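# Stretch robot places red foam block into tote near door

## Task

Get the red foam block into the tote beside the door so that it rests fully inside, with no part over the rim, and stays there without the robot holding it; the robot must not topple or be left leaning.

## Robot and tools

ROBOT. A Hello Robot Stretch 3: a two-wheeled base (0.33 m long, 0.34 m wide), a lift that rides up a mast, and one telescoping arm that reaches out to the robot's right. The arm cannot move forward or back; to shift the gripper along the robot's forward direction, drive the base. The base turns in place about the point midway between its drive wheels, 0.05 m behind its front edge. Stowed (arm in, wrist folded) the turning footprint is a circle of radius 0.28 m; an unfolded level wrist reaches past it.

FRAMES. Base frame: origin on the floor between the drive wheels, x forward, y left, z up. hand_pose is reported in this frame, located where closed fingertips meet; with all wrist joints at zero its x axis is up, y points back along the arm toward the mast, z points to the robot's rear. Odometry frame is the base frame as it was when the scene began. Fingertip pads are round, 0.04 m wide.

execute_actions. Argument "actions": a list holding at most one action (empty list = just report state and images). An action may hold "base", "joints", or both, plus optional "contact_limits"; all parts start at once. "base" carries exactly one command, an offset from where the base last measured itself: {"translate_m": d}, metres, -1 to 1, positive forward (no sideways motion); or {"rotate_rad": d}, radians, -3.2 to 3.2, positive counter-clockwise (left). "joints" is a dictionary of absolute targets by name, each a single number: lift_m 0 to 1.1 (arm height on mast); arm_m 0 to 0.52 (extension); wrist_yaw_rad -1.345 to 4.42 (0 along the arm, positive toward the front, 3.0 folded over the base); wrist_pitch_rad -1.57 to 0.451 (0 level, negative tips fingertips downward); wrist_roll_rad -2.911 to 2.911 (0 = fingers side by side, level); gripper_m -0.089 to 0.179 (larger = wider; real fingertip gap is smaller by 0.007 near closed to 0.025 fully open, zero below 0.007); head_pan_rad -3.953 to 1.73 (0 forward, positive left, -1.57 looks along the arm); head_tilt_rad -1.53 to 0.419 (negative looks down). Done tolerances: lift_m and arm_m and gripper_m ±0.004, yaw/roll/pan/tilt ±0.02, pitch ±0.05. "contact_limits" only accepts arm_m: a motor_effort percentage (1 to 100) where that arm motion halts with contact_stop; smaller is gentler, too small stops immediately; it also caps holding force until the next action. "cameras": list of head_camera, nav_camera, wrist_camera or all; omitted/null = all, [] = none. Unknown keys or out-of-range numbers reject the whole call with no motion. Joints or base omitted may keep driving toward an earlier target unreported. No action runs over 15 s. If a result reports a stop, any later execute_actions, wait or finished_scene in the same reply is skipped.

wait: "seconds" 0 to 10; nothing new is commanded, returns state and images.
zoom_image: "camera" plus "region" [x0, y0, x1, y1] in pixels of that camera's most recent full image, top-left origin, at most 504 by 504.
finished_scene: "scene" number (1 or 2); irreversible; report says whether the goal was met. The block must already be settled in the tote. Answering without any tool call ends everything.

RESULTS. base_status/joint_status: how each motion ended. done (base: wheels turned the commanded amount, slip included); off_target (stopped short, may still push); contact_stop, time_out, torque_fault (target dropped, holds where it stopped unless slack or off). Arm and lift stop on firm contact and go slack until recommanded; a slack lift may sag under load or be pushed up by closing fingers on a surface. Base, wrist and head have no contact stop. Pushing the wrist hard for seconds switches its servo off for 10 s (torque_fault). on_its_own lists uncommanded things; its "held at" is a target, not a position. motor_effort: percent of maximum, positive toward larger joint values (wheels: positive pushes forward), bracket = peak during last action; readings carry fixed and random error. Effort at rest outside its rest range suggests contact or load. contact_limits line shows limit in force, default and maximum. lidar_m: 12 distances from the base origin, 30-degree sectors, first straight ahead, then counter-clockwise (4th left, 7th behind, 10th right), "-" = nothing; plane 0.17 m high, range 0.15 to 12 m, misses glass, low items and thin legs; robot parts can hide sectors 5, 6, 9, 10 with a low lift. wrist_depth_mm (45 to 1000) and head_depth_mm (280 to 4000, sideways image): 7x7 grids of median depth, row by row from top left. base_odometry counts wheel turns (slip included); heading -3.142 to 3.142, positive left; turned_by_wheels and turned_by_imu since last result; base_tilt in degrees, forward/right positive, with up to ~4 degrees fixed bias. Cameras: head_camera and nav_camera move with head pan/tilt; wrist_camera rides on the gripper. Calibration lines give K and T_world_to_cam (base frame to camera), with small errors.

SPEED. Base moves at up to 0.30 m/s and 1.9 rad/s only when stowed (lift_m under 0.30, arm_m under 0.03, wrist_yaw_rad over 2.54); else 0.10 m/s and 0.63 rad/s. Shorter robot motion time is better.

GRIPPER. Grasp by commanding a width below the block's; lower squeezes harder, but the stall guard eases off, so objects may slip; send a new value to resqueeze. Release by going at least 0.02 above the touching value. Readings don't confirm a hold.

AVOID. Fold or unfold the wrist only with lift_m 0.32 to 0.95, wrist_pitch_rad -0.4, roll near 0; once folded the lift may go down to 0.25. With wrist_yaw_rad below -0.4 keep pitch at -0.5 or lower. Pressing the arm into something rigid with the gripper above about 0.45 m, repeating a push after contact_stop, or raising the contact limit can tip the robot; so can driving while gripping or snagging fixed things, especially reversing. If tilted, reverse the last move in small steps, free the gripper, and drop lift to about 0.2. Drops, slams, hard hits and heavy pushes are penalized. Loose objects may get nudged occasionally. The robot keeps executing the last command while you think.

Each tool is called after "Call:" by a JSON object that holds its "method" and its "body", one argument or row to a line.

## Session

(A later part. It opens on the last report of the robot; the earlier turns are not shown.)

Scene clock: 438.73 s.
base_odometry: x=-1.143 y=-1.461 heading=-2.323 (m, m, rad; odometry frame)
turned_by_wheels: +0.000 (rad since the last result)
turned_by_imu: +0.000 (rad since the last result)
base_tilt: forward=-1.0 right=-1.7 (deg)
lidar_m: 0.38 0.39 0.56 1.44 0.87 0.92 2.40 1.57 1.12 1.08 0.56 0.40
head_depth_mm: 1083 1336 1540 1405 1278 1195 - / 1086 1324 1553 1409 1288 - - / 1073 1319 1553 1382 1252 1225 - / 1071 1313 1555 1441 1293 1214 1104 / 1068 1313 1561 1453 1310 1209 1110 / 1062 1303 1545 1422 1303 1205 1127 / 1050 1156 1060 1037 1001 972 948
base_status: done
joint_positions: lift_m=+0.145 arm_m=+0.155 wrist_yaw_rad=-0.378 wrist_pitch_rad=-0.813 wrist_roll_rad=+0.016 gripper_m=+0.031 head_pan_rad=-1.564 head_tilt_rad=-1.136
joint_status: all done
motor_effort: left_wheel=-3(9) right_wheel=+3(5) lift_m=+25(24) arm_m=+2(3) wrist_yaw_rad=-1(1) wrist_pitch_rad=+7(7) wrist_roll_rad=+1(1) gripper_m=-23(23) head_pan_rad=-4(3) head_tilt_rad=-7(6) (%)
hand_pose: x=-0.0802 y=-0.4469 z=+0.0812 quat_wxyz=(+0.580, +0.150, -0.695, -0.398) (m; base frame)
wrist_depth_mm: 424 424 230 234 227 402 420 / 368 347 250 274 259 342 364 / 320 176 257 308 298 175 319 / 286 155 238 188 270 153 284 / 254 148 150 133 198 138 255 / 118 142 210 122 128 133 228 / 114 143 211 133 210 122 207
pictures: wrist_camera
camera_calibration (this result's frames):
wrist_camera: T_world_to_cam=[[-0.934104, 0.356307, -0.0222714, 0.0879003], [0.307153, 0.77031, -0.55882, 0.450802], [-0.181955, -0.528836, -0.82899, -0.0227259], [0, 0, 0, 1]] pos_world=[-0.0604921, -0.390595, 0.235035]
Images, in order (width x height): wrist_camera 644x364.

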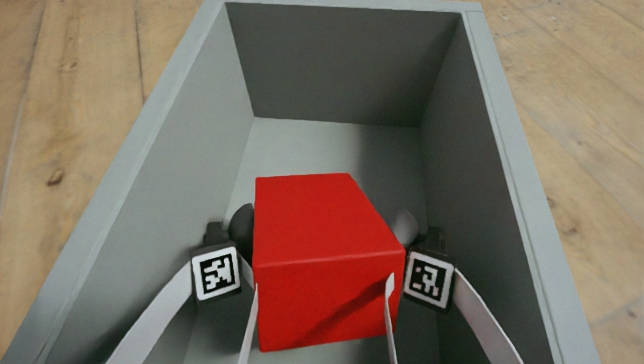

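Call:
{"method": "execute_actions", "body": {
  "actions": [
    {"joints": {"lift_m": 0.13}}
  ],
  "cameras": []
}}

Call:
{"method": "execute_actions", "body": {
  "actions": [
    {"joints": {"gripper_m": 0.105}}
  ],
  "cameras": ["wrist_camera"]
}}

Call:
{"method": "execute_actions", "body": {
  "actions": [
    {"joints": {"lift_m": 0.3}}
  ],
  "cameras": ["wrist_camera", "head_camera"]
}}

Scene clock: 447.53 s.
base_odometry: x=-1.143 y=-1.461 heading=-2.323 (m, m, rad; odometry frame)
turned_by_wheels: +0.000 (rad since the last result)
turned_by_imu: +0.000 (rad since the last result)
base_tilt: forward=-1.1 right=-1.5 (deg)
lidar_m: 0.38 0.39 0.56 1.45 0.88 0.92 2.39 1.57 1.12 1.08 0.56 0.40
head_depth_mm: 1087 1340 1534 1418 1288 1198 - / 1081 1325 1546 1412 1291 - - / 1072 1324 1554 1386 1261 - - / 1070 1320 1542 1440 1289 1222 1111 / 1068 1315 1558 1454 1322 1210 1113 / 1060 1303 1546 1407 1309 1206 1120 / 1051 1163 1059 1034 998 977 946
base_status: not commanded
joint_positions: lift_m=+0.130 arm_m=+0.155 wrist_yaw_rad=-0.378 wrist_pitch_rad=-0.813 wrist_roll_rad=+0.016 gripper_m=+0.031 head_pan_rad=-1.564 head_tilt_rad=-1.136
joint_status: all done
motor_effort: left_wheel=-3(3) right_wheel=+3(4) lift_m=+25(28) arm_m=+3(3) wrist_yaw_rad=-1(2) wrist_pitch_rad=+7(7) wrist_roll_rad=+1(1) gripper_m=-23(23) head_pan_rad=-3(3) head_tilt_rad=-6(6) (%)
hand_pose: x=-0.0801 y=-0.4469 z=+0.0662 quat_wxyz=(+0.580, +0.150, -0.695, -0.398) (m; base frame)
wrist_depth_mm: 402 394 230 235 228 208 391 / 341 171 247 275 257 176 338 / 303 151 259 295 285 147 299 / 263 144 236 188 257 142 266 / 116 148 150 133 199 138 232 / 112 142 210 122 128 133 104 / 114 143 200 133 195 122 95
pictures: none
No camera images: the call's "cameras" was empty. Leave "cameras" out to get every camera's image.

Scene clock: 448.77 s.
base_odometry: x=-1.143 y=-1.461 heading=-2.323 (m, m, rad; odometry frame)
turned_by_wheels: +0.000 (rad since the last result)
turned_by_imu: +0.000 (rad since the last result)
base_tilt: forward=-1.1 right=-1.5 (deg)
lidar_m: 0.38 0.39 0.56 1.44 0.88 0.92 2.40 1.57 1.13 1.08 0.56 0.40
head_depth_mm: 1087 1332 1527 1410 1285 1196 - / 1084 1325 1552 1415 1292 - - / 1081 1327 1547 1394 1270 - - / 1070 1310 1547 1441 1294 1216 1108 / 1065 1315 1553 1442 1316 1207 1115 / 1065 1310 1542 1422 1304 1203 1116 / 1052 1150 1058 1030 1002 974 945
base_status: not commanded
joint_positions: lift_m=+0.130 arm_m=+0.155 wrist_yaw_rad=-0.378 wrist_pitch_rad=-0.813 wrist_roll_rad=+0.016 gripper_m=+0.105 head_pan_rad=-1.564 head_tilt_rad=-1.136
joint_status: all done
motor_effort: left_wheel=-3(3) right_wheel=+3(4) lift_m=+25(25) arm_m=+3(2) wrist_yaw_rad=-2(2) wrist_pitch_rad=+7(7) wrist_roll_rad=+1(1) gripper_m=-1(99) head_pan_rad=-3(3) head_tilt_rad=-6(6) (%)
hand_pose: x=-0.0801 y=-0.4469 z=+0.0662 quat_wxyz=(+0.580, +0.150, -0.695, -0.398) (m; base frame)
wrist_depth_mm: 395 396 228 234 228 207 391 / 339 173 249 274 256 176 340 / 302 150 258 294 285 147 299 / 261 145 253 264 258 142 265 / 116 146 218 190 236 137 231 / 112 133 214 172 215 121 104 / 114 165 200 159 194 143 95
pictures: wrist_camera
camera_calibration (this result's frames):
wrist_camera: T_world_to_cam=[[-0.934102, 0.356311, -0.0222733, 0.0875685], [0.30718, 0.770376, -0.558714, 0.44241], [-0.181917, -0.528738, -0.829061, -0.0351152], [0, 0, 0, 1]] pos_world=[-0.0604899, -0.390591, 0.220019]
Images, in order (width x height): wrist_camera 644x364.

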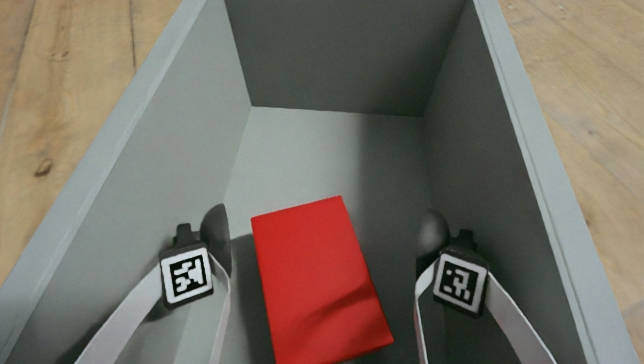

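Scene clock: 451.13 s.
base_odometry: x=-1.143 y=-1.461 heading=-2.323 (m, m, rad; odometry frame)
turned_by_wheels: +0.000 (rad since the last result)
turned_by_imu: +0.000 (rad since the last result)
base_tilt: forward=-1.0 right=-1.6 (deg)
lidar_m: 0.39 0.39 0.56 1.45 0.87 0.92 2.39 1.57 1.13 1.08 0.56 0.40
head_depth_mm: 1081 1338 1526 1410 1272 1188 - / 1084 1323 1544 1423 1303 - - / 1078 1318 1552 1425 1267 1223 - / 1070 1315 1556 1437 1287 1210 1107 / 1069 1303 1558 1442 1320 1212 1116 / 1065 1304 1534 1413 1300 1203 1121 / 1051 1156 1054 1030 1007 971 946
base_status: not commanded
joint_positions: lift_m=+0.300 arm_m=+0.155 wrist_yaw_rad=-0.378 wrist_pitch_rad=-0.813 wrist_roll_rad=+0.016 gripper_m=+0.105 head_pan_rad=-1.564 head_tilt_rad=-1.136
joint_status: all done
motor_effort: left_wheel=-3(3) right_wheel=+3(3) lift_m=+37(40) arm_m=+3(2) wrist_yaw_rad=-1(2) wrist_pitch_rad=+7(7) wrist_roll_rad=+1(1) gripper_m=+0(0) head_pan_rad=-4(4) head_tilt_rad=-6(6) (%)
hand_pose: x=-0.0801 y=-0.4469 z=+0.2357 quat_wxyz=(+0.580, +0.150, -0.695, -0.398) (m; base frame)
wrist_depth_mm: 566 600 672 695 697 686 701 / 597 605 592 607 599 603 605 / 529 536 532 527 524 532 529 / 473 471 458 421 403 467 466 / 431 424 369 418 407 418 424 / 388 390 374 377 351 386 385 / 355 352 345 317 325 356 351
pictures: head_camera (sideways: a quarter turn clockwise sets it upright), wrist_camera
camera_calibration (this result's frames):
head_camera: T_world_to_cam=[[0.0373324, 0.903971, -0.425962, 0.575877], [0.997414, -0.00750886, 0.0714807, -0.0965922], [0.061418, -0.427529, -0.901913, 1.13123], [0, 0, 0, 1]] pos_world=[0.00536542, -0.0376661, 1.27248]
wrist_camera: T_world_to_cam=[[-0.934102, 0.356311, -0.0222732, 0.091345], [0.30718, 0.770376, -0.558714, 0.537128], [-0.181917, -0.528738, -0.829061, 0.105431], [0, 0, 0, 1]] pos_world=[-0.0604899, -0.390592, 0.389544]
Images, in order (width x height): head_camera 896x504, wrist_camera 644x364.

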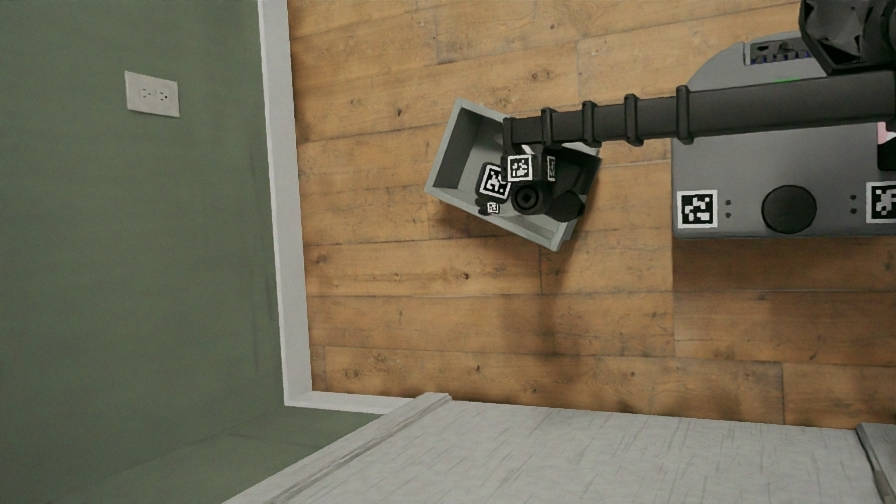

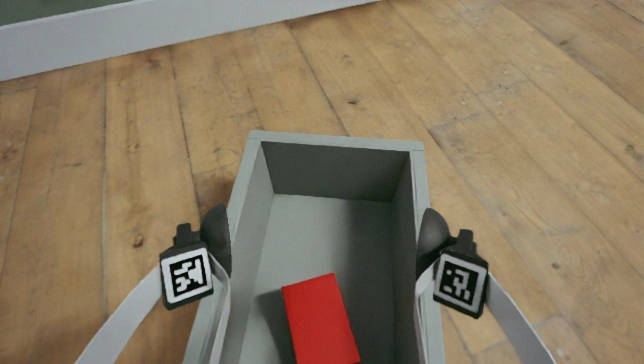

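The block lies flat in the tote and the gripper is clear. Ending scene 1.

Call:
{"method": "finished_scene", "body": {
  "scene": 1
}}

The scene is finished: the task was done.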